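## Task

Get the yellow sponge completely inside the top tray of the utility cart and leave the cart in the yellow bay with each of its four wheels within the taped outline and none touching the tape. The robot must not topple or be left leaning, or the task fails. Anything that stays in place only because the robot is holding or pressing it does not count.

## Robot and tools

ROBOT. A wheeled base with two drive wheels and four casters, a central column, a tilting head and two six-joint arms (left and right), each ending in a parallel gripper. It turns on the spot but cannot move sideways. Folded, it is 0.73 m long, 0.62 m wide, 1.88 m tall; its front is 0.40 m ahead of the column. Loose objects may occasionally be nudged by the scene.

FRAMES. Base frame: origin on the floor between the drive wheels under the column; x forward, y left, z up. left_hand and right_hand are reported in it: the point where the fingers meet (tips 8 mm farther), with quat_wxyz giving finger direction (hand z) and opening direction (hand y). Odometry frame = base frame at scene start.

execute_actions. Argument "actions": a list holding zero or one action. An empty list only returns state and images. One action may contain:
- "base": exactly one key. translate_m is a relative straight drive in metres from where the base is now, forward positive, -3 to 3. rotate_rad is a relative turn in place in radians, left/counter-clockwise positive, -3.2 to 3.2.
- "joints": absolute targets by name (not offsets). head_tilt_rad -0.61 to 1.308 (positive tilts down). Per arm, left_/right_ joint1_rad -2.879..2.879, joint2_rad 0..3.141, joint3_rad 0..3.019, joint4_rad -1.692..1.57, joint5_rad -1.57..1.57 (positive swings hand to robot's right), joint6_rad -2.094..2.094 (roll), gripper_m 0..0.093 metres between fingertips, 0 = closed. Name only the joints you want to change.
- "speeds": caps for this action: translate_m 0.05-0.8 m/s, rotate_rad 0.1-1 rad/s (defaults are the maxima). Arms ignore it.
Motions in one action start together. Bad keys or out-of-range numbers reject the whole call. A base move needing over 8.667 s is rejected; no action exceeds 15 s. "cameras": list from cam_head_left, cam_head_right, cam_left_wrist, cam_right_wrist, nav_camera, or "all"; omitted/null means all, [] means none.

wait: seconds 0-10, no new command. zoom_image: camera plus region [x0, y0, x1, y1] in that image's pixels, origin top-left, at most 504x504. read_manual: licence text only. finished_scene: scene 1 or 2; irreversible, reports success. Replying with no tool call ends everything.

ARM GEOMETRY. With joint1 at -1.57 (left) or 1.57 (right) and joints 5, 6 at 0, the arm swings in a forward vertical plane 0.23 m beside the column. Let a = j2 - 0.35, b = 1.05 + j2 - j3, c = b - j4 (c = 1.57 means fingers straight down). Hand is 0.12 + 0.39 sin a + 0.38 cos b + 0.25 cos c ahead and 1.46 + 0.39 cos a - 0.38 sin b - 0.25 sin c up. Example: j2, j3, j4 = 0.93, 0.78, 0.14 gives 0.60 m ahead, 1.21 m up. Real hands sag up to ~5 cm lower/closer (~12 cm when loaded). Reach about 1 m; lowest ~0.47 m up, so the floor is out of reach. Loads held fingers-down: 3.2 kg near 0.4 m ahead; 2 kg to 0.6 m; 1 kg to 0.8 m (0.9-1.2 m up); 0.3 kg to 0.6 m ahead, 0.65-1.6 m up. Grip holds roughly 2-6 kg.

GRIPPER. Fingers 7 cm long; body 10 cm wide, 7 cm thick; wrist camera sticks 11 cm out on one side. To grasp, command an opening smaller than the object; off_target is then expected. Reported opening staying 0.002 m or more above target means something is held. Small changes (<0.03 rad, <0.08 for joints 2-3) may not move a joint; to touch gently step ~0.05 rad per call from the last target.

RESULT LINES. base_status/joint_status: done, off_target, contact_stop (base only, a wheel stalled: back off 0.05 m before retrying or turning), time_out, not_followed (safety check refused an arm's targets, cause given; back each moved joint off by 0.05 rad or more, or move the other arm away), limit_stop_at_motor_heat. on_its_own: what moved uncommanded; "held at" is a target, not a position. joint_positions, left_hand/right_hand, base_odometry (wheel-counted; slip counts as travel), turned_by_wheels vs turned_by_imu (a gap over ~4% and 0.05 rad means a collision or slip and heading error), base_tilt degrees (forward/right positive; a forward drop of 0.5 deg or more while driving means leaning back: reverse 0.05 m), motor_effort for left_wheel/right_wheel in percent (bracket = peak), wheel_motors_off, joint torques, motor temperatures per arm, and pictures listing image order.

AVOID. A blocked arm keeps pushing and heats up; MOTOR HOT appears at 85 C, and at 100 C the arm drops (OVER-TEMPERATURE FAULT). Relieve it by resending its current positions as targets (a loaded arm sinks slightly each time). Base pushing hard ~3 s shuts the wheel motors off for 2 s. Table tops 0.30-1.20 m high can slide over the base and strike the column. Never let the arms collide or press on each other, especially near the centre line. Don't drop, slam or shove objects, don't tip the robot, and release everything before ending so the sponge or box and cart stay put on their own.

CAMERAS. Head cameras at 1.47-1.58 m, looking down by about head_tilt_rad; straight ahead may sit up to 0.3 rad off image centre. Wrist cameras (fisheye, 616x616) look along the fingers, tilted 0.62 rad toward hand +x; closed tips are at image centre. nav_camera sits 0.23 m up at the base front looking forward. Calibration is given in the calibration block; the robot also holds commands while you think, so shorter replies mean less drift.

Each tool is called after "Request:" by a JSON object that holds its "api" and its "payload".

## Session

Request:
{"api": "execute_actions", "payload": {"actions": []}}

Scene clock: 0.00 s.
Joint torques (N m, as the arm reports them, + toward a larger angle): no reading
Motor temperatures (°C, as the motors report them): left_arm=[19 22 21 20 19 22] | right_arm=[20 20 20 22 21 20]
base_odometry: x=+0.000 y=+0.000 heading=+0.000 (m, m, rad; odometry frame)
turned_by_wheels: +0.000 (rad since the last result)
turned_by_imu: +0.000 (rad since the last result)
base_tilt: forward=-0.1 right=+0.9 (deg)
base_status: not commanded
joint_positions: head_tilt_rad=+0.871 left_joint1_rad=-1.568 left_joint2_rad=+0.884 left_joint3_rad=+0.416 left_joint4_rad=-0.940 left_joint5_rad=+0.019 left_joint6_rad=-0.030 left_gripper_m=+0.095 right_joint1_rad=+1.571 right_joint2_rad=+0.842 right_joint3_rad=+0.404 right_joint4_rad=-0.985 right_joint5_rad=+0.007 right_joint6_rad=+0.015 right_gripper_m=+0.094
joint_status: not commanded
wheel_motors_off: 0
motor_effort: left_wheel=+2 right_wheel=+3 (%)
left_hand: x=+0.1521 y=+0.2220 z=+1.2497 quat_wxyz=(+0.428, +0.019, -0.904, +0.001) (m; base frame)
right_hand: x=+0.1470 y=-0.2266 z=+1.2614 quat_wxyz=(+0.435, -0.005, -0.900, +0.006) (m; base frame)
pictures: cam_head_left, cam_head_right, cam_left_wrist, cam_right_wrist, nav_camera
Images, in order (width x height): cam_head_left 504x504, cam_head_right 504x504, cam_left_wrist 616x616, cam_right_wrist 616x616, nav_camera 504x504.

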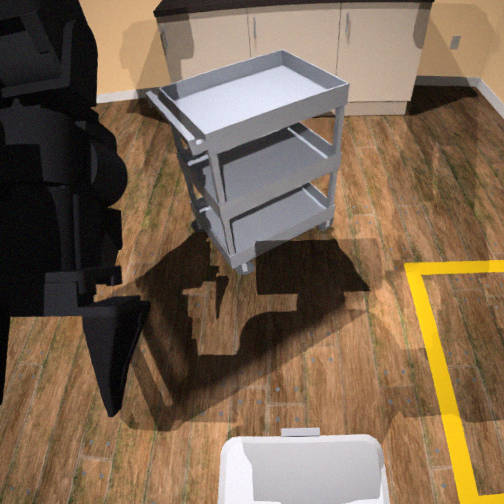

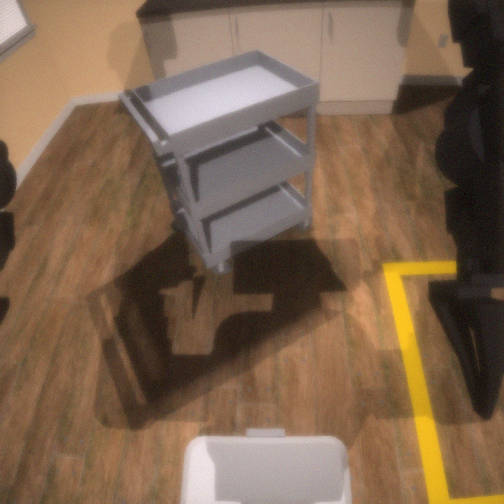

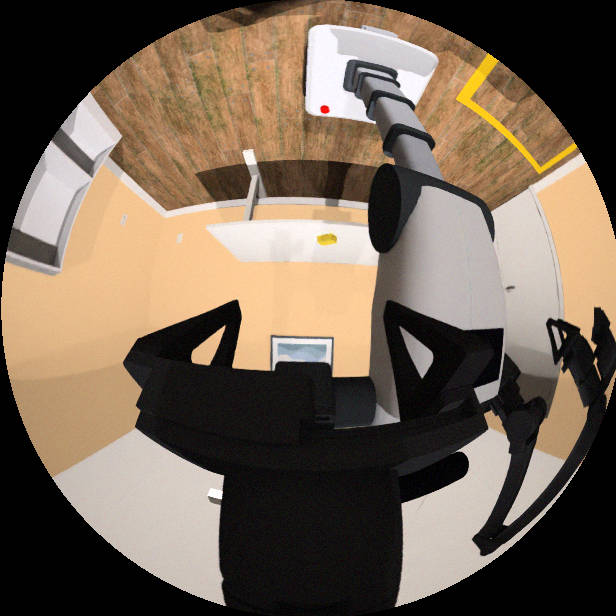

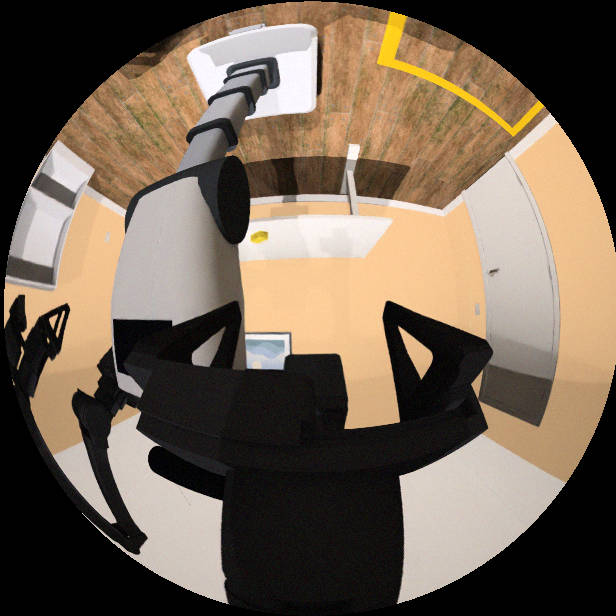

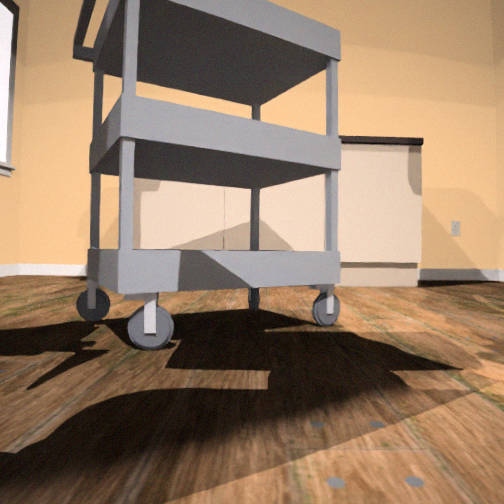

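Sponge is behind. Turn right, viewing the bay on the way.

Request:
{"api": "execute_actions", "payload": {"actions": [{"base":{"rotate_rad":-1.1}}], "cameras": ["cam_head_left","nav_camera"]}}

Request:
{"api": "execute_actions", "payload": {"actions": [{"base":{"rotate_rad":-2.04},"joints":{"head_tilt_rad":0.6}}], "cameras": ["cam_head_left","cam_head_right"]}}

Scene clock: 5.23 s.
Joint torques (N m, as the arm reports them, + toward a larger angle): left_arm=[-0.46 -5.92 -0.56 -1.06  0.08  0.  ] | right_arm=[-0.13 -5.97 -0.5  -1.03  0.11  0.03]
Motor temperatures (°C, as the motors report them): left_arm=[19 22 21 20 19 22] | right_arm=[20 20 20 22 21 20]
base_odometry: x=+0.000 y=+0.000 heading=-1.099 (m, m, rad; odometry frame)
turned_by_wheels: -1.099 (rad since the last result)
turned_by_imu: -1.089 (rad since the last result)
base_tilt: forward=-0.1 right=+0.9 (deg)
base_status: done
joint_positions: head_tilt_rad=+0.871 left_joint1_rad=-1.568 left_joint2_rad=+0.884 left_joint3_rad=+0.416 left_joint4_rad=-0.940 left_joint5_rad=+0.019 left_joint6_rad=-0.030 left_gripper_m=+0.095 right_joint1_rad=+1.571 right_joint2_rad=+0.842 right_joint3_rad=+0.404 right_joint4_rad=-0.985 right_joint5_rad=+0.007 right_joint6_rad=+0.015 right_gripper_m=+0.094
joint_status: not commanded
wheel_motors_off: 0
motor_effort: left_wheel=+7(58) right_wheel=-5(48) (%)
left_hand: x=+0.1521 y=+0.2220 z=+1.2497 quat_wxyz=(+0.428, +0.019, -0.904, +0.001) (m; base frame)
right_hand: x=+0.1470 y=-0.2266 z=+1.2614 quat_wxyz=(+0.435, -0.005, -0.900, +0.006) (m; base frame)
pictures: cam_head_left, nav_camera
Images, in order (width x height): cam_head_left 504x504, nav_camera 504x504.

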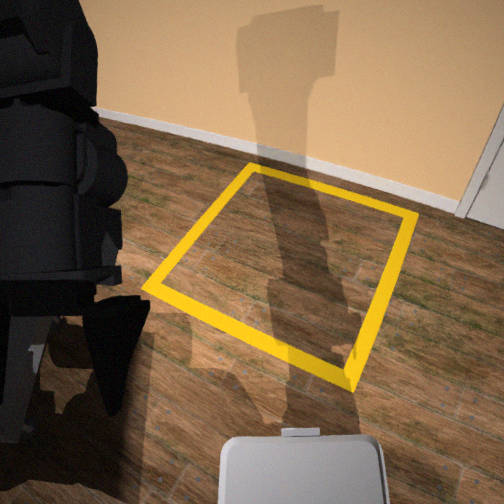

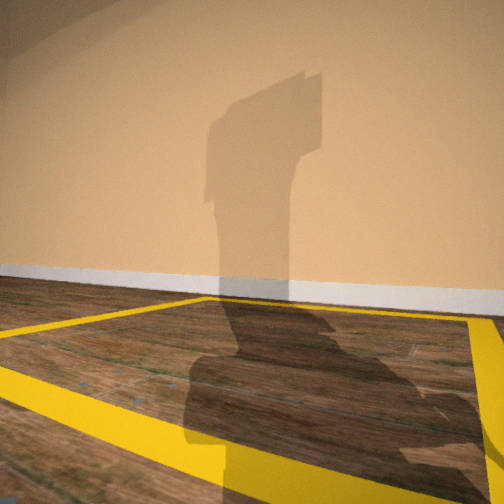

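Scene clock: 8.83 s.
Joint torques (N m, as the arm reports them, + toward a larger angle): left_arm=[-0.76 -6.28 -0.47 -1.01  0.07 -0.05] | right_arm=[ 0.08 -6.21 -0.58 -0.98  0.12  0.02]
Motor temperatures (°C, as the motors report them): left_arm=[19 22 21 20 19 22] | right_arm=[20 20 20 22 21 20]
base_odometry: x=+0.000 y=+0.000 heading=-3.138 (m, m, rad; odometry frame)
turned_by_wheels: -2.039 (rad since the last result)
turned_by_imu: -2.037 (rad since the last result)
base_tilt: forward=-0.1 right=+0.7 (deg)
base_status: done
joint_positions: head_tilt_rad=+0.618 left_joint1_rad=-1.568 left_joint2_rad=+0.884 left_joint3_rad=+0.416 left_joint4_rad=-0.940 left_joint5_rad=+0.019 left_joint6_rad=-0.030 left_gripper_m=+0.095 right_joint1_rad=+1.571 right_joint2_rad=+0.842 right_joint3_rad=+0.404 right_joint4_rad=-0.985 right_joint5_rad=+0.007 right_joint6_rad=+0.015 right_gripper_m=+0.095
joint_status: all done
wheel_motors_off: 0
motor_effort: left_wheel=+4(30) right_wheel=-5(26) (%)
left_hand: x=+0.1521 y=+0.2220 z=+1.2497 quat_wxyz=(+0.428, +0.019, -0.904, +0.001) (m; base frame)
right_hand: x=+0.1470 y=-0.2266 z=+1.2614 quat_wxyz=(+0.435, -0.005, -0.900, +0.006) (m; base frame)
pictures: cam_head_left, cam_head_right
camera_calibration (this result's frames):
cam_head_left: T_world_to_cam=[[0.0274291, -0.997768, -0.0608843, 0.141542], [-0.606198, 0.0318268, -0.794676, 1.25026], [0.79484, 0.0587052, -0.603972, 0.807362], [0, 0, 0, 1]] pos_world=[0.112302, 0.0540381, 1.4898]
cam_head_right: T_world_to_cam=[[0.0251471, -0.996866, -0.0750014, 0.0501383], [-0.587092, 0.0459975, -0.808213, 1.27593], [0.80913, 0.0643569, -0.584095, 0.774295], [0, 0, 0, 1]] pos_world=[0.12132, -0.0585395, 1.48724]
Images, in order (width x height): cam_head_left 504x504, cam_head_right 504x504.

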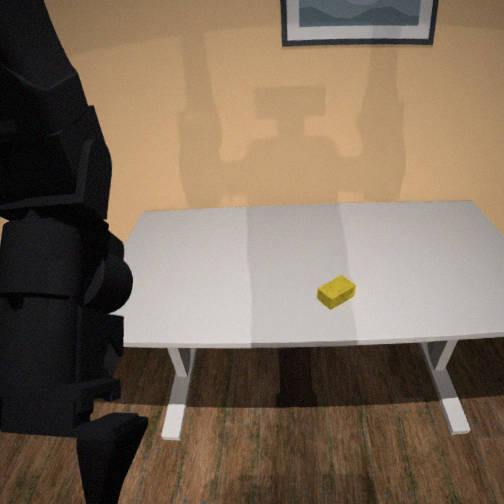

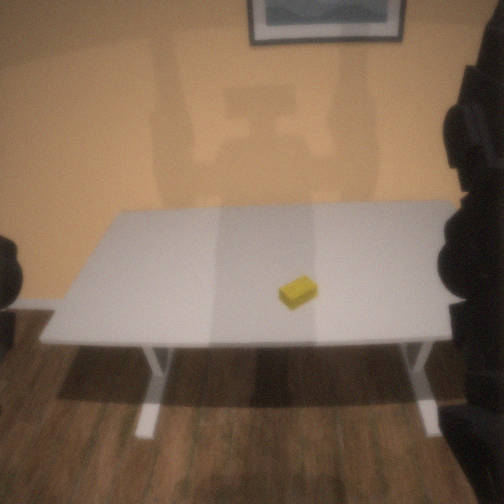

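Request:
{"api": "execute_actions", "payload": {"actions": [{"base":{"rotate_rad":0.12},"joints":{"head_tilt_rad":0.9,"right_joint2_rad":1.51,"right_joint3_rad":1.33,"right_joint4_rad":-0.34}}], "cameras": []}}

Request:
{"api": "execute_actions", "payload": {"actions": [{"base":{"translate_m":0.22}}], "cameras": ["cam_head_left","cam_right_wrist"]}}

Scene clock: 16.13 s.
Joint torques (N m, as the arm reports them, + toward a larger angle): left_arm=[-0.78 -5.66 -0.59 -1.11  0.07  0.01] | right_arm=[  0.19 -15.98   4.27   0.61   0.12   0.02]
Motor temperatures (°C, as the motors report them): left_arm=[19 22 21 20 19 22] | right_arm=[20 20 20 22 21 20]
base_odometry: x=+0.000 y=+0.000 heading=-3.019 (m, m, rad; odometry frame)
turned_by_wheels: +0.119 (rad since the last result)
turned_by_imu: +0.121 (rad since the last result)
base_tilt: forward=-0.1 right=+0.9 (deg)
base_status: done
joint_positions: head_tilt_rad=+0.901 left_joint1_rad=-1.568 left_joint2_rad=+0.884 left_joint3_rad=+0.416 left_joint4_rad=-0.940 left_joint5_rad=+0.019 left_joint6_rad=-0.030 left_gripper_m=+0.095 right_joint1_rad=+1.571 right_joint2_rad=+1.510 right_joint3_rad=+1.322 right_joint4_rad=-0.345 right_joint5_rad=+0.007 right_joint6_rad=+0.015 right_gripper_m=+0.095
joint_status: all done
wheel_motors_off: 0
motor_effort: left_wheel=-4(28) right_wheel=+7(25) (%)
left_hand: x=+0.1521 y=+0.2220 z=+1.2497 quat_wxyz=(+0.428, +0.019, -0.904, +0.001) (m; base frame)
right_hand: x=+0.6011 y=-0.2266 z=+1.0022 quat_wxyz=(+0.004, -0.008, -1.000, +0.003) (m; base frame)
pictures: none
No camera images: the call's "cameras" was empty. Leave "cameras" out to get every camera's image.

Scene clock: 18.00 s.
Joint torques (N m, as the arm reports them, + toward a larger angle): left_arm=[-0.48 -6.41 -0.47 -1.03  0.07  0.  ] | right_arm=[ -0.25 -15.21   3.95   0.52   0.13   0.02]
Motor temperatures (°C, as the motors report them): left_arm=[19 22 21 20 19 22] | right_arm=[20 21 20 22 21 20]
base_odometry: x=-0.218 y=-0.027 heading=-3.022 (m, m, rad; odometry frame)
turned_by_wheels: -0.003 (rad since the last result)
turned_by_imu: -0.002 (rad since the last result)
base_tilt: forward=+0.0 right=+1.0 (deg)
base_status: done
joint_positions: head_tilt_rad=+0.902 left_joint1_rad=-1.568 left_joint2_rad=+0.884 left_joint3_rad=+0.418 left_joint4_rad=-0.940 left_joint5_rad=+0.019 left_joint6_rad=-0.030 left_gripper_m=+0.095 right_joint1_rad=+1.571 right_joint2_rad=+1.509 right_joint3_rad=+1.325 right_joint4_rad=-0.345 right_joint5_rad=+0.007 right_joint6_rad=+0.015 right_gripper_m=+0.095
joint_status: not commanded
wheel_motors_off: 0
motor_effort: left_wheel=-3(69) right_wheel=+1(72) (%)
left_hand: x=+0.1529 y=+0.2220 z=+1.2494 quat_wxyz=(+0.427, +0.019, -0.904, +0.001) (m; base frame)
right_hand: x=+0.6028 y=-0.2266 z=+1.0026 quat_wxyz=(+0.003, -0.008, -1.000, +0.003) (m; base frame)
pictures: cam_head_left, cam_right_wrist
camera_calibration (this result's frames):
cam_head_left: T_world_to_cam=[[0.00926575, -0.997768, -0.0661317, 0.150531], [-0.804627, 0.0318268, -0.592927, 0.949492], [0.593709, 0.0587052, -0.802536, 1.12321], [0, 0, 0, 1]] pos_world=[0.0957343, 0.0540381, 1.47435]
cam_right_wrist: T_world_to_cam=[[-0.0197681, -0.999626, 0.0188861, -0.238533], [-0.805577, 0.027113, 0.591871, -0.0952237], [-0.592162, -0.00351402, -0.805811, 1.29042], [0, 0, 0, 1]] pos_world=[0.68271, -0.231328, 1.1007]
Images, in order (width x height): cam_head_left 504x504, cam_right_wrist 616x616.

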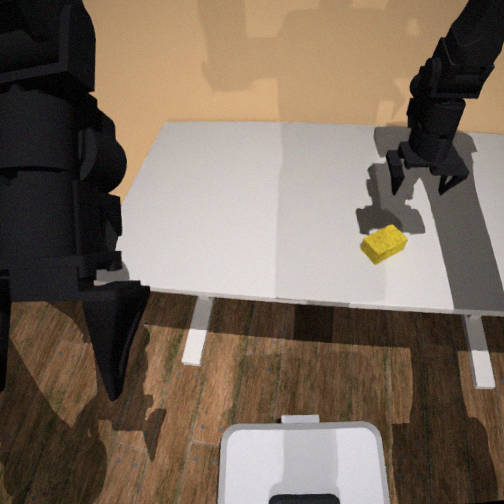

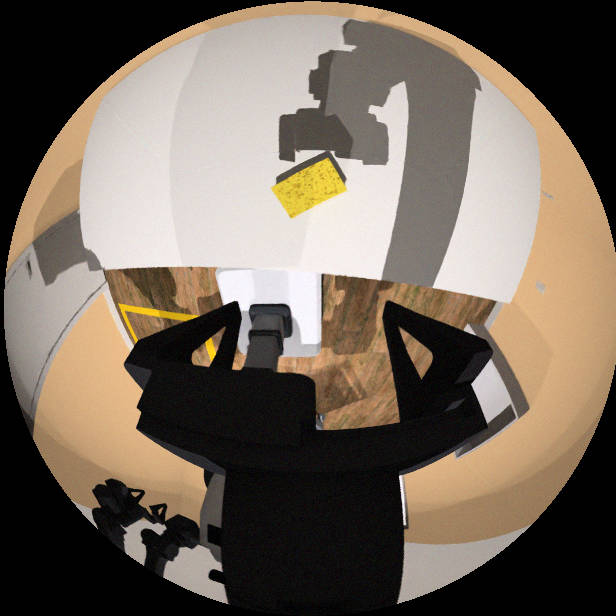

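Request:
{"api": "execute_actions", "payload": {"actions": [{"base":{"translate_m":0.055},"joints":{"right_joint2_rad":1.96,"right_joint3_rad":1.69,"right_joint4_rad":-0.25,"right_joint6_rad":1.08}}], "cameras": ["cam_head_left","cam_right_wrist"]}}

Scene clock: 22.83 s.
Joint torques (N m, as the arm reports them, + toward a larger angle): left_arm=[-0.55 -6.21 -0.59 -1.14  0.08  0.  ] | right_arm=[  0.04 -15.82   3.47   0.42   0.21   0.11]
Motor temperatures (°C, as the motors report them): left_arm=[19 22 21 20 19 22] | right_arm=[20 21 20 22 21 20]
base_odometry: x=-0.273 y=-0.033 heading=-3.023 (m, m, rad; odometry frame)
turned_by_wheels: -0.002 (rad since the last result)
turned_by_imu: +0.000 (rad since the last result)
base_tilt: forward=-0.1 right=+0.8 (deg)
base_status: done
joint_positions: head_tilt_rad=+0.902 left_joint1_rad=-1.568 left_joint2_rad=+0.884 left_joint3_rad=+0.417 left_joint4_rad=-0.940 left_joint5_rad=+0.019 left_joint6_rad=-0.030 left_gripper_m=+0.095 right_joint1_rad=+1.571 right_joint2_rad=+1.967 right_joint3_rad=+1.681 right_joint4_rad=-0.250 right_joint5_rad=+0.007 right_joint6_rad=+1.070 right_gripper_m=+0.095
joint_status: all done
wheel_motors_off: 0
motor_effort: left_wheel=-2(59) right_wheel=+1(41) (%)
left_hand: x=+0.1527 y=+0.2220 z=+1.2495 quat_wxyz=(+0.428, +0.019, -0.904, +0.001) (m; base frame)
right_hand: x=+0.5951 y=-0.2266 z=+0.8197 quat_wxyz=(+0.003, -0.510, -0.860, +0.006) (m; base frame)
pictures: cam_head_left, cam_right_wrist
camera_calibration (this result's frames):
cam_head_left: T_world_to_cam=[[0.00925113, -0.997768, -0.0661337, 0.150535], [-0.804758, 0.0318268, -0.59275, 0.949224], [0.593531, 0.0587052, -0.802667, 1.12342], [0, 0, 0, 1]] pos_world=[0.0957198, 0.0540381, 1.47434]
cam_right_wrist: T_world_to_cam=[[-0.8793, -0.475575, 0.0256962, 0.389417], [-0.371735, 0.719036, 0.587197, -0.0906854], [-0.297733, 0.50677, -0.809036, 1.08148], [0, 0, 0, 1]] pos_world=[0.630695, -0.297659, 0.9182]
Images, in order (width x height): cam_head_left 504x504, cam_right_wrist 616x616.

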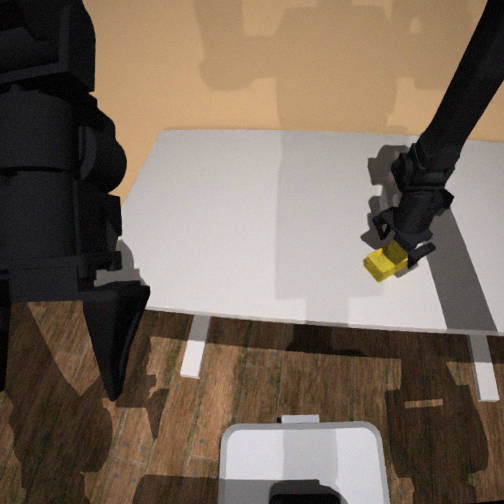

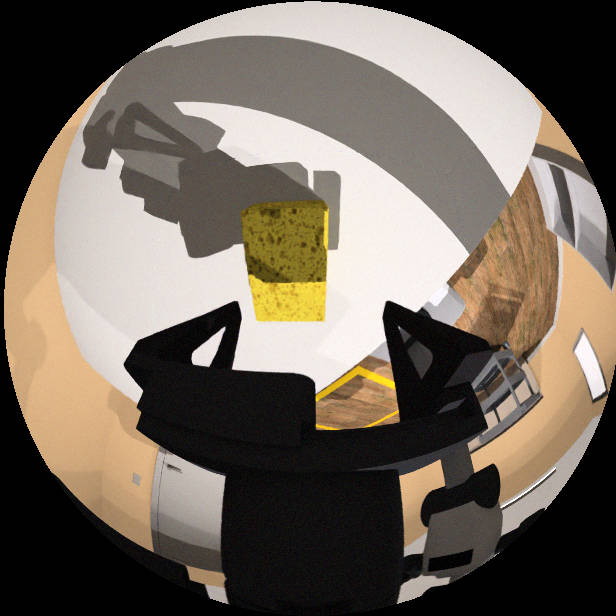

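Request:
{"api": "execute_actions", "payload": {"actions": [{"base":{"translate_m":0.024}}], "cameras": []}}

Request:
{"api": "execute_actions", "payload": {"actions": [{"joints":{"right_joint2_rad":2.16,"right_joint3_rad":1.925,"right_joint4_rad":-0.28}}], "cameras": ["cam_head_left","cam_right_wrist"]}}

Scene clock: 29.43 s.
Joint torques (N m, as the arm reports them, + toward a larger angle): left_arm=[-0.43 -6.08 -0.26 -1.21  0.06 -0.02] | right_arm=[  0.25 -15.96   3.1    0.24   0.22   0.1 ]
Motor temperatures (°C, as the motors report them): left_arm=[19 22 21 20 19 22] | right_arm=[20 22 20 22 21 20]
base_odometry: x=-0.297 y=-0.036 heading=-3.024 (m, m, rad; odometry frame)
turned_by_wheels: -0.001 (rad since the last result)
turned_by_imu: +0.001 (rad since the last result)
base_tilt: forward=+0.0 right=+0.9 (deg)
base_status: done
joint_positions: head_tilt_rad=+0.902 left_joint1_rad=-1.568 left_joint2_rad=+0.884 left_joint3_rad=+0.415 left_joint4_rad=-0.940 left_joint5_rad=+0.019 left_joint6_rad=-0.030 left_gripper_m=+0.095 right_joint1_rad=+1.571 right_joint2_rad=+1.963 right_joint3_rad=+1.686 right_joint4_rad=-0.250 right_joint5_rad=+0.007 right_joint6_rad=+1.070 right_gripper_m=+0.095
joint_status: not commanded
wheel_motors_off: 0
motor_effort: left_wheel=-2(56) right_wheel=+0(38) (%)
left_hand: x=+0.1517 y=+0.2220 z=+1.2498 quat_wxyz=(+0.428, +0.019, -0.903, +0.001) (m; base frame)
right_hand: x=+0.6005 y=-0.2266 z=+0.8222 quat_wxyz=(+0.000, -0.510, -0.860, +0.004) (m; base frame)
pictures: none
No camera images: the call's "cameras" was empty. Leave "cameras" out to get every camera's image.

Scene clock: 30.43 s.
Joint torques (N m, as the arm reports them, + toward a larger angle): left_arm=[-0.7  -6.01 -0.26 -1.14  0.09  0.  ] | right_arm=[  0.   -12.09   6.94   1.42  -0.01   0.02]
Motor temperatures (°C, as the motors report them): left_arm=[19 22 21 20 19 22] | right_arm=[20 22 20 22 21 20]
base_odometry: x=-0.297 y=-0.036 heading=-3.024 (m, m, rad; odometry frame)
turned_by_wheels: +0.000 (rad since the last result)
turned_by_imu: +0.000 (rad since the last result)
base_tilt: forward=+0.0 right=+0.7 (deg)
base_status: not commanded
joint_positions: head_tilt_rad=+0.902 left_joint1_rad=-1.568 left_joint2_rad=+0.884 left_joint3_rad=+0.415 left_joint4_rad=-0.940 left_joint5_rad=+0.019 left_joint6_rad=-0.030 left_gripper_m=+0.095 right_joint1_rad=+1.571 right_joint2_rad=+2.095 right_joint3_rad=+1.885 right_joint4_rad=-0.311 right_joint5_rad=+0.013 right_joint6_rad=+1.081 right_gripper_m=+0.095
joint_status: all done
wheel_motors_off: 0
motor_effort: left_wheel=+1(2) right_wheel=+3(6) (%)
left_hand: x=+0.1517 y=+0.2220 z=+1.2498 quat_wxyz=(+0.428, +0.019, -0.903, +0.001) (m; base frame)
right_hand: x=+0.6210 y=-0.2274 z=+0.7787 quat_wxyz=(-0.005, -0.514, -0.857, +0.005) (m; base frame)
pictures: cam_head_left, cam_right_wrist
camera_calibration (this result's frames):
cam_head_left: T_world_to_cam=[[0.00924203, -0.997768, -0.066135, 0.150538], [-0.804839, 0.0318268, -0.592639, 0.949058], [0.593421, 0.0587052, -0.802749, 1.12355], [0, 0, 0, 1]] pos_world=[0.0957108, 0.0540381, 1.47433]
cam_right_wrist: T_world_to_cam=[[-0.884535, -0.466219, 0.0154013, 0.426296], [-0.372895, 0.726542, 0.577136, -0.0461793], [-0.280261, 0.504754, -0.816503, 1.05099], [0, 0, 0, 1]] pos_world=[0.654406, -0.298193, 0.878223]
Images, in order (width x height): cam_head_left 504x504, cam_right_wrist 616x616.

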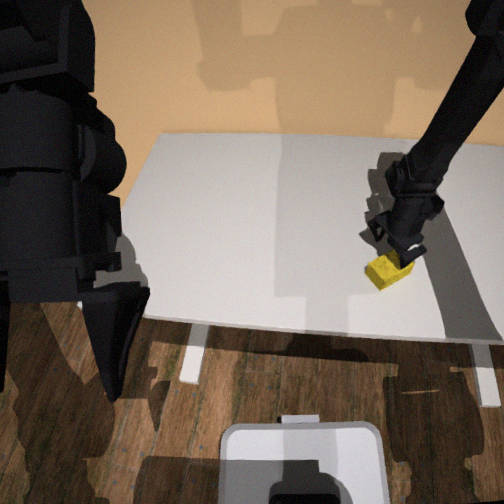

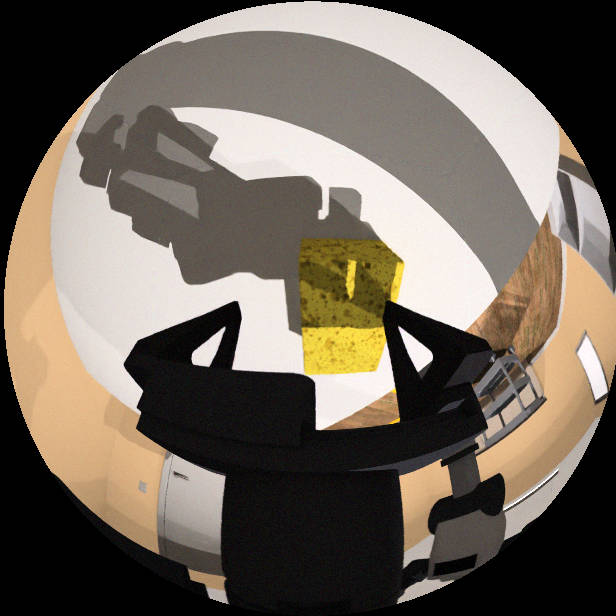

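Finger landed on the edge; lift, back off, descend.

Request:
{"api": "execute_actions", "payload": {"actions": [{"joints":{"right_joint2_rad":2.04,"right_joint3_rad":1.8,"right_joint4_rad":-0.28}}], "cameras": ["cam_right_wrist"]}}

Scene clock: 33.27 s.
Joint torques (N m, as the arm reports them, + toward a larger angle): left_arm=[-0.05 -6.11 -0.47 -1.01  0.09 -0.02] | right_arm=[ -0.29 -17.26   2.65   0.82   0.04   0.02]
Motor temperatures (°C, as the motors report them): left_arm=[19 22 21 20 19 22] | right_arm=[20 22 21 22 21 20]
base_odometry: x=-0.297 y=-0.036 heading=-3.024 (m, m, rad; odometry frame)
turned_by_wheels: +0.000 (rad since the last result)
turned_by_imu: +0.001 (rad since the last result)
base_tilt: forward=+0.1 right=+0.9 (deg)
base_status: not commanded
joint_positions: head_tilt_rad=+0.902 left_joint1_rad=-1.568 left_joint2_rad=+0.884 left_joint3_rad=+0.415 left_joint4_rad=-0.940 left_joint5_rad=+0.019 left_joint6_rad=-0.030 left_gripper_m=+0.095 right_joint1_rad=+1.571 right_joint2_rad=+2.053 right_joint3_rad=+1.804 right_joint4_rad=-0.292 right_joint5_rad=+0.012 right_joint6_rad=+1.081 right_gripper_m=+0.095
joint_status: all done
wheel_motors_off: 0
motor_effort: left_wheel=-1(4) right_wheel=+2(3) (%)
left_hand: x=+0.1517 y=+0.2220 z=+1.2498 quat_wxyz=(+0.428, +0.019, -0.903, +0.001) (m; base frame)
right_hand: x=+0.6040 y=-0.2272 z=+0.7904 quat_wxyz=(+0.005, -0.514, -0.857, +0.010) (m; base frame)
pictures: cam_right_wrist
camera_calibration (this result's frames):
cam_right_wrist: T_world_to_cam=[[-0.884027, -0.466252, 0.033246, 0.396788], [-0.36069, 0.725659, 0.585937, -0.0739446], [-0.29732, 0.505992, -0.809674, 1.06079], [0, 0, 0, 1]] pos_world=[0.639494, -0.298089, 0.889029]
Images, in order (width x height): cam_right_wrist 616x616.

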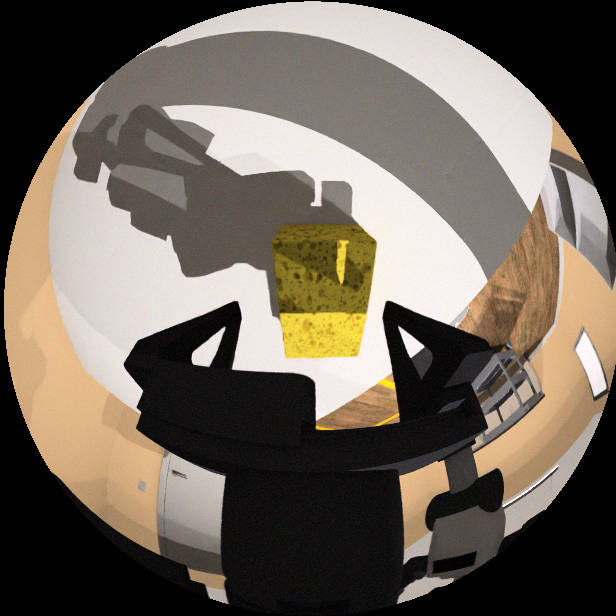

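Request:
{"api": "execute_actions", "payload": {"actions": [{"joints":{"right_joint2_rad":2.11,"right_joint3_rad":1.85}}], "cameras": []}}

Request:
{"api": "execute_actions", "payload": {"actions": [{"joints":{"right_joint2_rad":2.17,"right_joint3_rad":1.92}}], "cameras": ["cam_right_wrist","cam_head_left"]}}

Scene clock: 36.83 s.
Joint torques (N m, as the arm reports them, + toward a larger angle): left_arm=[-0.66 -6.13 -0.5  -1.02  0.08 -0.02] | right_arm=[ -0.24 -15.68   3.68   0.58   0.05   0.02]
Motor temperatures (°C, as the motors report them): left_arm=[19 22 21 20 19 22] | right_arm=[20 22 21 22 21 20]
base_odometry: x=-0.297 y=-0.036 heading=-3.024 (m, m, rad; odometry frame)
turned_by_wheels: +0.000 (rad since the last result)
turned_by_imu: +0.001 (rad since the last result)
base_tilt: forward=+0.0 right=+0.9 (deg)
base_status: not commanded
joint_positions: head_tilt_rad=+0.902 left_joint1_rad=-1.568 left_joint2_rad=+0.884 left_joint3_rad=+0.415 left_joint4_rad=-0.940 left_joint5_rad=+0.019 left_joint6_rad=-0.030 left_gripper_m=+0.095 right_joint1_rad=+1.571 right_joint2_rad=+2.105 right_joint3_rad=+1.839 right_joint4_rad=-0.288 right_joint5_rad=+0.012 right_joint6_rad=+1.081 right_gripper_m=+0.095
joint_status: all done
wheel_motors_off: 0
motor_effort: left_wheel=+0(2) right_wheel=+2(2) (%)
left_hand: x=+0.1517 y=+0.2220 z=+1.2498 quat_wxyz=(+0.428, +0.019, -0.903, +0.001) (m; base frame)
right_hand: x=+0.5921 y=-0.2271 z=+0.7693 quat_wxyz=(+0.010, -0.514, -0.857, +0.013) (m; base frame)
pictures: none
No camera images: the call's "cameras" was empty. Leave "cameras" out to get every camera's image.

Scene clock: 37.57 s.
Joint torques (N m, as the arm reports them, + toward a larger angle): left_arm=[-0.47 -6.13 -0.44 -1.02  0.09 -0.03] | right_arm=[  0.1  -14.7    3.99   0.68   0.05   0.03]
Motor temperatures (°C, as the motors report them): left_arm=[19 22 21 20 19 22] | right_arm=[20 22 21 22 21 20]
base_odometry: x=-0.297 y=-0.036 heading=-3.024 (m, m, rad; odometry frame)
turned_by_wheels: +0.000 (rad since the last result)
turned_by_imu: +0.000 (rad since the last result)
base_tilt: forward=+0.1 right=+0.9 (deg)
base_status: not commanded
joint_positions: head_tilt_rad=+0.902 left_joint1_rad=-1.568 left_joint2_rad=+0.884 left_joint3_rad=+0.415 left_joint4_rad=-0.940 left_joint5_rad=+0.019 left_joint6_rad=-0.030 left_gripper_m=+0.095 right_joint1_rad=+1.571 right_joint2_rad=+2.164 right_joint3_rad=+1.907 right_joint4_rad=-0.287 right_joint5_rad=+0.012 right_joint6_rad=+1.081 right_gripper_m=+0.095
joint_status: all done
wheel_motors_off: 0
motor_effort: left_wheel=-2(3) right_wheel=+2(2) (%)
left_hand: x=+0.1517 y=+0.2220 z=+1.2498 quat_wxyz=(+0.428, +0.019, -0.903, +0.001) (m; base frame)
right_hand: x=+0.5925 y=-0.2271 z=+0.7480 quat_wxyz=(+0.006, -0.514, -0.857, +0.010) (m; base frame)
pictures: cam_head_left, cam_right_wrist
camera_calibration (this result's frames):
cam_head_left: T_world_to_cam=[[0.00924204, -0.997768, -0.066135, 0.150538], [-0.804839, 0.0318268, -0.592639, 0.949058], [0.593421, 0.0587052, -0.802749, 1.12355], [0, 0, 0, 1]] pos_world=[0.0957108, 0.0540381, 1.47433]
cam_right_wrist: T_world_to_cam=[[-0.883935, -0.466253, 0.0356068, 0.38618], [-0.359125, 0.725659, 0.586898, -0.0549275], [-0.299481, 0.505992, -0.808878, 1.02372], [0, 0, 0, 1]] pos_world=[0.628216, -0.298077, 0.846549]
Images, in order (width x height): cam_head_left 504x504, cam_right_wrist 616x616.

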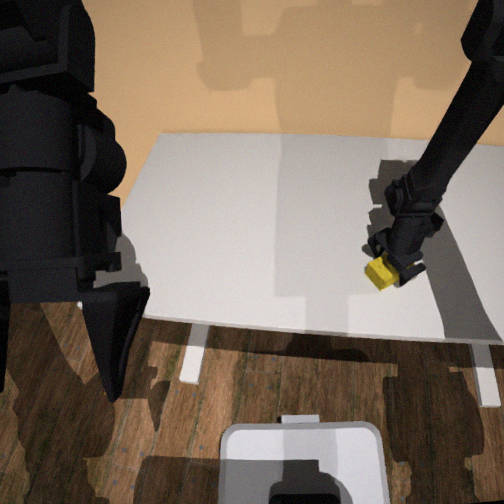

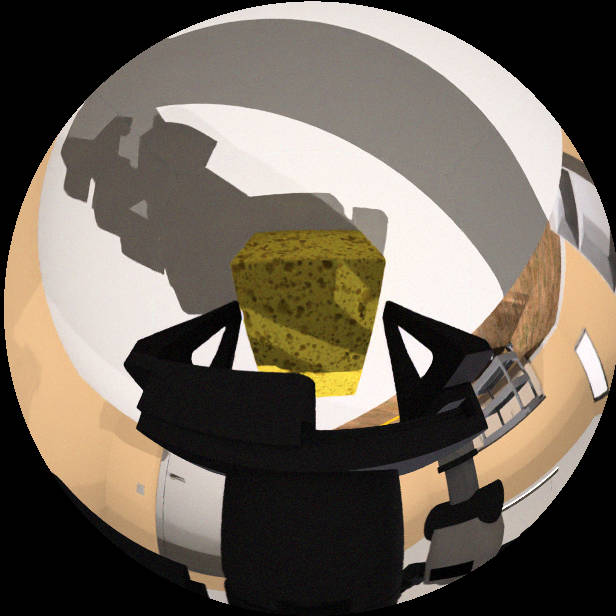

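Request:
{"api": "execute_actions", "payload": {"actions": [{"joints":{"right_gripper_m":0.04}}], "cameras": []}}

Request:
{"api": "execute_actions", "payload": {"actions": [{"joints":{"right_joint2_rad":1.3,"right_joint3_rad":1.2,"right_joint4_rad":-0.42}}], "cameras": []}}

Request:
{"api": "execute_actions", "payload": {"actions": [{"base":{"rotate_rad":2.6}}], "cameras": []}}

Request:
{"api": "execute_actions", "payload": {"actions": [{"base":{"translate_m":1.07}}], "cameras": []}}

Request:
{"api": "execute_actions", "payload": {"actions": [{"base":{"rotate_rad":1.03}}]}}

Scene clock: 43.13 s.
Joint torques (N m, as the arm reports them, + toward a larger angle): left_arm=[-0.79 -5.97 -0.5  -1.05  0.03  0.  ] | right_arm=[ -0.07 -15.37   4.08   0.63   0.04   0.02]
Motor temperatures (°C, as the motors report them): left_arm=[19 22 21 20 19 22] | right_arm=[20 22 21 22 21 20]
base_odometry: x=-0.297 y=-0.036 heading=-3.024 (m, m, rad; odometry frame)
turned_by_wheels: +0.000 (rad since the last result)
turned_by_imu: +0.001 (rad since the last result)
base_tilt: forward=+0.1 right=+1.0 (deg)
base_status: not commanded
joint_positions: head_tilt_rad=+0.902 left_joint1_rad=-1.568 left_joint2_rad=+0.884 left_joint3_rad=+0.415 left_joint4_rad=-0.940 left_joint5_rad=+0.019 left_joint6_rad=-0.030 left_gripper_m=+0.095 right_joint1_rad=+1.571 right_joint2_rad=+2.164 right_joint3_rad=+1.907 right_joint4_rad=-0.287 right_joint5_rad=+0.011 right_joint6_rad=+1.081 right_gripper_m=+0.059
joint_status: right_gripper_m off_target (ended at +0.059, target +0.040)
wheel_motors_off: 0
motor_effort: left_wheel=-3(1) right_wheel=+2(1) (%)
left_hand: x=+0.1517 y=+0.2220 z=+1.2498 quat_wxyz=(+0.428, +0.019, -0.903, +0.001) (m; base frame)
right_hand: x=+0.5925 y=-0.2271 z=+0.7480 quat_wxyz=(+0.006, -0.514, -0.857, +0.010) (m; base frame)
pictures: none
No camera images: the call's "cameras" was empty. Leave "cameras" out to get every camera's image.

Scene clock: 44.77 s.
Joint torques (N m, as the arm reports them, + toward a larger angle): left_arm=[-0.7  -5.96 -0.58 -1.08  0.07  0.  ] | right_arm=[  0.03 -14.61   3.93   0.23   0.06   0.01]
Motor temperatures (°C, as the motors report them): left_arm=[19 22 21 20 19 22] | right_arm=[20 22 21 22 21 20]
base_odometry: x=-0.297 y=-0.036 heading=-3.024 (m, m, rad; odometry frame)
turned_by_wheels: +0.000 (rad since the last result)
turned_by_imu: +0.001 (rad since the last result)
base_tilt: forward=-0.1 right=+0.8 (deg)
base_status: not commanded
joint_positions: head_tilt_rad=+0.902 left_joint1_rad=-1.568 left_joint2_rad=+0.884 left_joint3_rad=+0.415 left_joint4_rad=-0.940 left_joint5_rad=+0.019 left_joint6_rad=-0.030 left_gripper_m=+0.095 right_joint1_rad=+1.571 right_joint2_rad=+1.291 right_joint3_rad=+1.208 right_joint4_rad=-0.415 right_joint5_rad=+0.011 right_joint6_rad=+1.081 right_gripper_m=+0.059
joint_status: all done
wheel_motors_off: 0
motor_effort: left_wheel=-2(1) right_wheel=+2(2) (%)
left_hand: x=+0.1517 y=+0.2220 z=+1.2498 quat_wxyz=(+0.428, +0.019, -0.903, +0.001) (m; base frame)
right_hand: x=+0.6046 y=-0.2272 z=+1.0902 quat_wxyz=(-0.014, -0.514, -0.857, -0.002) (m; base frame)
pictures: none
No camera images: the call's "cameras" was empty. Leave "cameras" out to get every camera's image.

Scene clock: 48.90 s.
Joint torques (N m, as the arm reports them, + toward a larger angle): left_arm=[-0.04 -6.3  -0.46 -1.07  0.06  0.01] | right_arm=[  0.16 -14.43   3.89   0.31   0.08   0.01]
Motor temperatures (°C, as the motors report them): left_arm=[19 22 21 20 19 22] | right_arm=[20 22 21 22 21 20]
base_odometry: x=-0.297 y=-0.036 heading=-0.425 (m, m, rad; odometry frame)
turned_by_wheels: +2.599 (rad since the last result)
turned_by_imu: +2.594 (rad since the last result)
base_tilt: forward=-0.1 right=+0.9 (deg)
base_status: done
joint_positions: head_tilt_rad=+0.902 left_joint1_rad=-1.568 left_joint2_rad=+0.884 left_joint3_rad=+0.415 left_joint4_rad=-0.940 left_joint5_rad=+0.019 left_joint6_rad=-0.030 left_gripper_m=+0.095 right_joint1_rad=+1.571 right_joint2_rad=+1.291 right_joint3_rad=+1.208 right_joint4_rad=-0.415 right_joint5_rad=+0.011 right_joint6_rad=+1.081 right_gripper_m=+0.059
joint_status: not commanded
wheel_motors_off: 0
motor_effort: left_wheel=-7(66) right_wheel=+5(52) (%)
left_hand: x=+0.1517 y=+0.2220 z=+1.2498 quat_wxyz=(+0.428, +0.019, -0.903, +0.001) (m; base frame)
right_hand: x=+0.6046 y=-0.2273 z=+1.0902 quat_wxyz=(-0.013, -0.515, -0.857, -0.002) (m; base frame)
pictures: none
No camera images: the call's "cameras" was empty. Leave "cameras" out to get every camera's image.

Scene clock: 52.17 s.
Joint torques (N m, as the arm reports them, + toward a larger angle): left_arm=[-0.38 -6.01 -0.6  -1.18  0.06 -0.05] | right_arm=[ -0.08 -14.42   3.88   0.31   0.08   0.01]
Motor temperatures (°C, as the motors report them): left_arm=[19 22 21 20 19 22] | right_arm=[20 22 21 22 21 20]
base_odometry: x=+0.678 y=-0.477 heading=-0.425 (m, m, rad; odometry frame)
turned_by_wheels: +0.000 (rad since the last result)
turned_by_imu: +0.003 (rad since the last result)
base_tilt: forward=-0.1 right=+0.9 (deg)
base_status: done
joint_positions: head_tilt_rad=+0.902 left_joint1_rad=-1.568 left_joint2_rad=+0.884 left_joint3_rad=+0.418 left_joint4_rad=-0.940 left_joint5_rad=+0.019 left_joint6_rad=-0.030 left_gripper_m=+0.095 right_joint1_rad=+1.571 right_joint2_rad=+1.293 right_joint3_rad=+1.204 right_joint4_rad=-0.415 right_joint5_rad=+0.010 right_joint6_rad=+1.081 right_gripper_m=+0.059
joint_status: not commanded
wheel_motors_off: 0
motor_effort: left_wheel=+2(73) right_wheel=+0(59) (%)
left_hand: x=+0.1531 y=+0.2220 z=+1.2494 quat_wxyz=(+0.427, +0.019, -0.904, +0.001) (m; base frame)
right_hand: x=+0.6019 y=-0.2272 z=+1.0888 quat_wxyz=(-0.011, -0.515, -0.857, -0.001) (m; base frame)
pictures: none
No camera images: the call's "cameras" was empty. Leave "cameras" out to get every camera's image.

Scene clock: 54.73 s.
Joint torques (N m, as the arm reports them, + toward a larger angle): left_arm=[-0.42 -5.62 -0.72 -1.15  0.07  0.01] | right_arm=[ -0.12 -14.43   4.1    0.35   0.09   0.02]
Motor temperatures (°C, as the motors report them): left_arm=[19 22 21 20 19 22] | right_arm=[20 22 21 22 21 20]
base_odometry: x=+0.678 y=-0.477 heading=+0.604 (m, m, rad; odometry frame)
turned_by_wheels: +1.029 (rad since the last result)
turned_by_imu: +1.023 (rad since the last result)
base_tilt: forward=-0.1 right=+0.9 (deg)
base_status: done
joint_positions: head_tilt_rad=+0.902 left_joint1_rad=-1.568 left_joint2_rad=+0.884 left_joint3_rad=+0.418 left_joint4_rad=-0.940 left_joint5_rad=+0.019 left_joint6_rad=-0.030 left_gripper_m=+0.095 right_joint1_rad=+1.571 right_joint2_rad=+1.293 right_joint3_rad=+1.204 right_joint4_rad=-0.415 right_joint5_rad=+0.010 right_joint6_rad=+1.081 right_gripper_m=+0.059
joint_status: not commanded
wheel_motors_off: 0
motor_effort: left_wheel=-6(66) right_wheel=+5(50) (%)
left_hand: x=+0.1531 y=+0.2220 z=+1.2494 quat_wxyz=(+0.427, +0.019, -0.904, +0.001) (m; base frame)
right_hand: x=+0.6019 y=-0.2272 z=+1.0888 quat_wxyz=(-0.011, -0.515, -0.857, -0.001) (m; base frame)
pictures: cam_head_left, cam_head_right, cam_left_wrist, cam_right_wrist, nav_camera
camera_calibration (this result's frames):
cam_head_left: T_world_to_cam=[[0.00924179, -0.997768, -0.066135, 0.150538], [-0.804841, 0.0318268, -0.592636, 0.949054], [0.593418, 0.0587052, -0.802751, 1.12355], [0, 0, 0, 1]] pos_world=[0.0957105, 0.0540381, 1.47433]
cam_head_right: T_world_to_cam=[[0.00308995, -0.996866, -0.0790445, 0.0574676], [-0.790301, 0.0459975, -0.61099, 0.982364], [0.612711, 0.0643569, -0.787682, 1.09764], [0, 0, 0, 1]] pos_world=[0.10365, -0.0585395, 1.46935]
cam_left_wrist: T_world_to_cam=[[0.034998, -0.999369, -0.00608238, 0.224185], [-0.0396373, -0.00746937, 0.999186, -1.23824], [-0.998601, -0.0347284, -0.0398737, 0.334583], [0, 0, 0, 1]] pos_world=[0.277189, 0.226414, 1.25193]
cam_right_wrist: T_world_to_cam=[[-0.884733, -0.466098, -0.00071669, 0.42241], [-0.38243, 0.725037, 0.572773, -0.22221], [-0.266449, 0.507025, -0.819714, 1.29436], [0, 0, 0, 1]] pos_world=[0.633621, -0.298278, 1.18858]
Images, in order (width x height): cam_head_left 504x504, cam_head_right 504x504, cam_left_wrist 616x616, cam_right_wrist 616x616, nav_camera 504x504.

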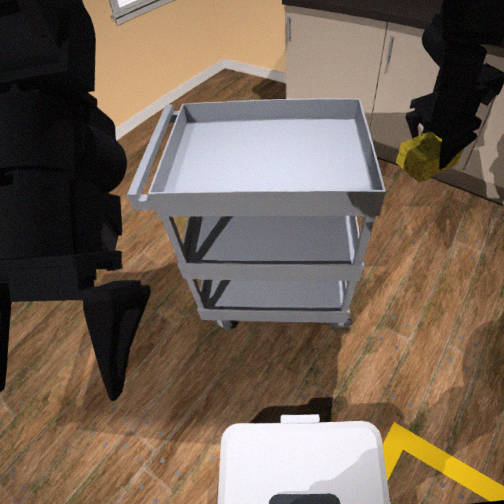

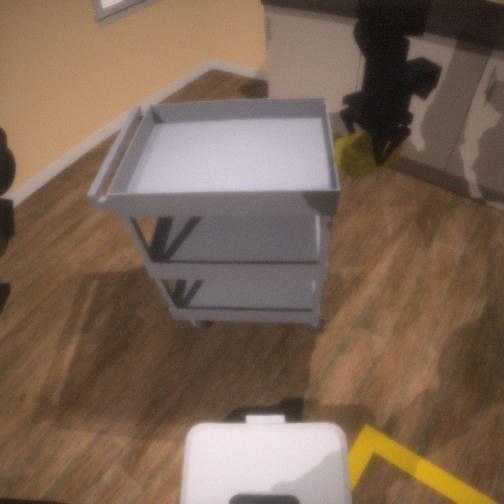

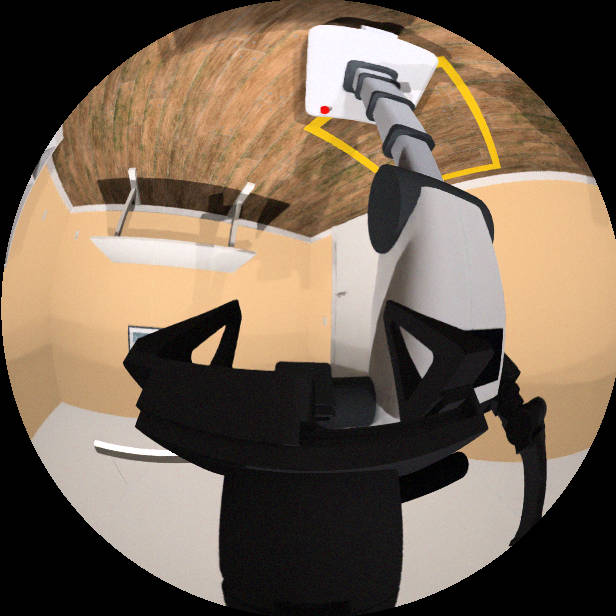

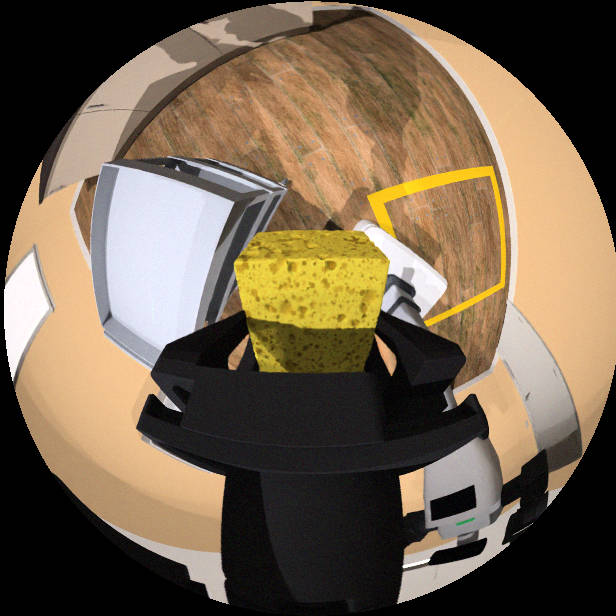

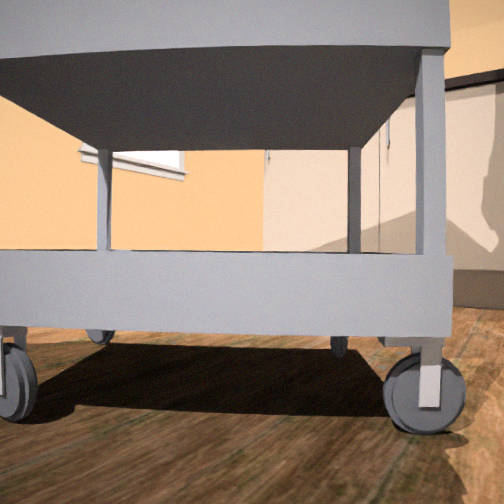

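Request:
{"api": "execute_actions", "payload": {"actions": [{"base":{"rotate_rad":0.25}}], "cameras": []}}

Request:
{"api": "execute_actions", "payload": {"actions": [{"base":{"translate_m":0.22}}], "cameras": []}}

Request:
{"api": "execute_actions", "payload": {"actions": [{"joints":{"right_joint2_rad":2.03,"right_joint3_rad":2.11,"right_joint4_rad":-0.6}}], "cameras": ["cam_right_wrist","cam_head_left"]}}

Scene clock: 60.97 s.
Joint torques (N m, as the arm reports them, + toward a larger angle): left_arm=[-0.38 -5.71 -0.39 -1.04  0.06  0.  ] | right_arm=[ -0.17 -14.44   4.04   0.34   0.09   0.03]
Motor temperatures (°C, as the motors report them): left_arm=[19 22 21 20 19 22] | right_arm=[20 23 21 22 21 20]
base_odometry: x=+0.678 y=-0.477 heading=+0.853 (m, m, rad; odometry frame)
turned_by_wheels: +0.249 (rad since the last result)
turned_by_imu: +0.250 (rad since the last result)
base_tilt: forward=+0.0 right=+0.9 (deg)
base_status: done
joint_positions: head_tilt_rad=+0.902 left_joint1_rad=-1.568 left_joint2_rad=+0.884 left_joint3_rad=+0.418 left_joint4_rad=-0.940 left_joint5_rad=+0.019 left_joint6_rad=-0.030 left_gripper_m=+0.095 right_joint1_rad=+1.571 right_joint2_rad=+1.293 right_joint3_rad=+1.204 right_joint4_rad=-0.415 right_joint5_rad=+0.010 right_joint6_rad=+1.081 right_gripper_m=+0.059
joint_status: not commanded
wheel_motors_off: 0
motor_effort: left_wheel=-5(34) right_wheel=+5(26) (%)
left_hand: x=+0.1529 y=+0.2220 z=+1.2494 quat_wxyz=(+0.427, +0.019, -0.904, +0.001) (m; base frame)
right_hand: x=+0.6019 y=-0.2272 z=+1.0888 quat_wxyz=(-0.011, -0.515, -0.857, -0.001) (m; base frame)
pictures: none
No camera images: the call's "cameras" was empty. Leave "cameras" out to get every camera's image.

Scene clock: 62.70 s.
Joint torques (N m, as the arm reports them, + toward a larger angle): left_arm=[-0.25 -6.05 -0.7  -1.02  0.07 -0.03] | right_arm=[ -0.18 -15.     4.31   0.32   0.12   0.  ]
Motor temperatures (°C, as the motors report them): left_arm=[19 22 21 20 19 22] | right_arm=[20 23 21 22 21 20]
base_odometry: x=+0.823 y=-0.312 heading=+0.855 (m, m, rad; odometry frame)
turned_by_wheels: +0.002 (rad since the last result)
turned_by_imu: +0.003 (rad since the last result)
base_tilt: forward=+0.1 right=+1.0 (deg)
base_status: done
joint_positions: head_tilt_rad=+0.902 left_joint1_rad=-1.568 left_joint2_rad=+0.884 left_joint3_rad=+0.418 left_joint4_rad=-0.940 left_joint5_rad=+0.019 left_joint6_rad=-0.030 left_gripper_m=+0.095 right_joint1_rad=+1.571 right_joint2_rad=+1.294 right_joint3_rad=+1.203 right_joint4_rad=-0.415 right_joint5_rad=+0.010 right_joint6_rad=+1.081 right_gripper_m=+0.059
joint_status: not commanded
wheel_motors_off: 0
motor_effort: left_wheel=+2(73) right_wheel=+0(59) (%)
left_hand: x=+0.1533 y=+0.2220 z=+1.2493 quat_wxyz=(+0.427, +0.019, -0.904, +0.001) (m; base frame)
right_hand: x=+0.6009 y=-0.2272 z=+1.0882 quat_wxyz=(-0.010, -0.515, -0.857, +0.000) (m; base frame)
pictures: none
No camera images: the call's "cameras" was empty. Leave "cameras" out to get every camera's image.

Scene clock: 64.33 s.
Joint torques (N m, as the arm reports them, + toward a larger angle): left_arm=[-0.41 -6.07 -0.61 -1.06  0.1  -0.01] | right_arm=[  0.   -17.72   7.67   0.59   0.1    0.01]
Motor temperatures (°C, as the motors report them): left_arm=[19 22 21 20 19 22] | right_arm=[20 23 21 22 21 20]
base_odometry: x=+0.823 y=-0.312 heading=+0.855 (m, m, rad; odometry frame)
turned_by_wheels: +0.000 (rad since the last result)
turned_by_imu: +0.001 (rad since the last result)
base_tilt: forward=+0.0 right=+0.9 (deg)
base_status: not commanded
joint_positions: head_tilt_rad=+0.902 left_joint1_rad=-1.568 left_joint2_rad=+0.884 left_joint3_rad=+0.417 left_joint4_rad=-0.940 left_joint5_rad=+0.019 left_joint6_rad=-0.030 left_gripper_m=+0.095 right_joint1_rad=+1.571 right_joint2_rad=+2.024 right_joint3_rad=+2.087 right_joint4_rad=-0.606 right_joint5_rad=+0.010 right_joint6_rad=+1.081 right_gripper_m=+0.059
joint_status: all done
wheel_motors_off: 0
motor_effort: left_wheel=+2(6) right_wheel=-3(3) (%)
left_hand: x=+0.1527 y=+0.2220 z=+1.2495 quat_wxyz=(+0.428, +0.019, -0.904, +0.001) (m; base frame)
right_hand: x=+0.7130 y=-0.2271 z=+0.8511 quat_wxyz=(+0.006, -0.515, -0.857, +0.009) (m; base frame)
pictures: cam_head_left, cam_right_wrist
camera_calibration (this result's frames):
cam_head_left: T_world_to_cam=[[0.00924146, -0.997768, -0.0661351, 0.150538], [-0.804844, 0.0318268, -0.592632, 0.949047], [0.593414, 0.0587052, -0.802754, 1.12356], [0, 0, 0, 1]] pos_world=[0.0957102, 0.0540381, 1.47433]
cam_right_wrist: T_world_to_cam=[[-0.884263, -0.465774, 0.0336827, 0.491067], [-0.359351, 0.724735, 0.5879, -0.0730689], [-0.298239, 0.507754, -0.808232, 1.14211], [0, 0, 0, 1]] pos_world=[0.748597, -0.29823, 0.949508]
Images, in order (width x height): cam_head_left 504x504, cam_right_wrist 616x616.

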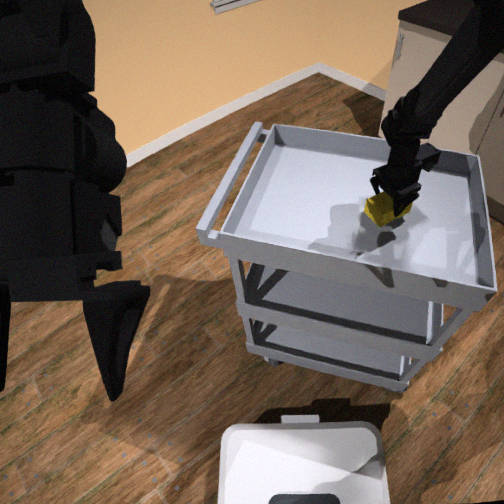

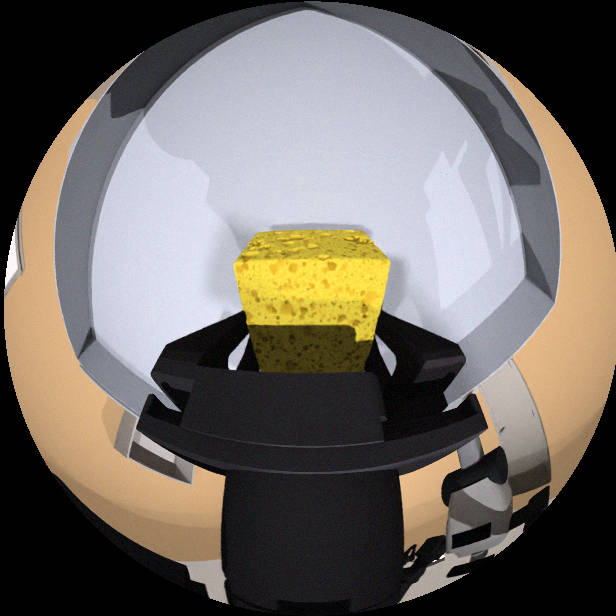

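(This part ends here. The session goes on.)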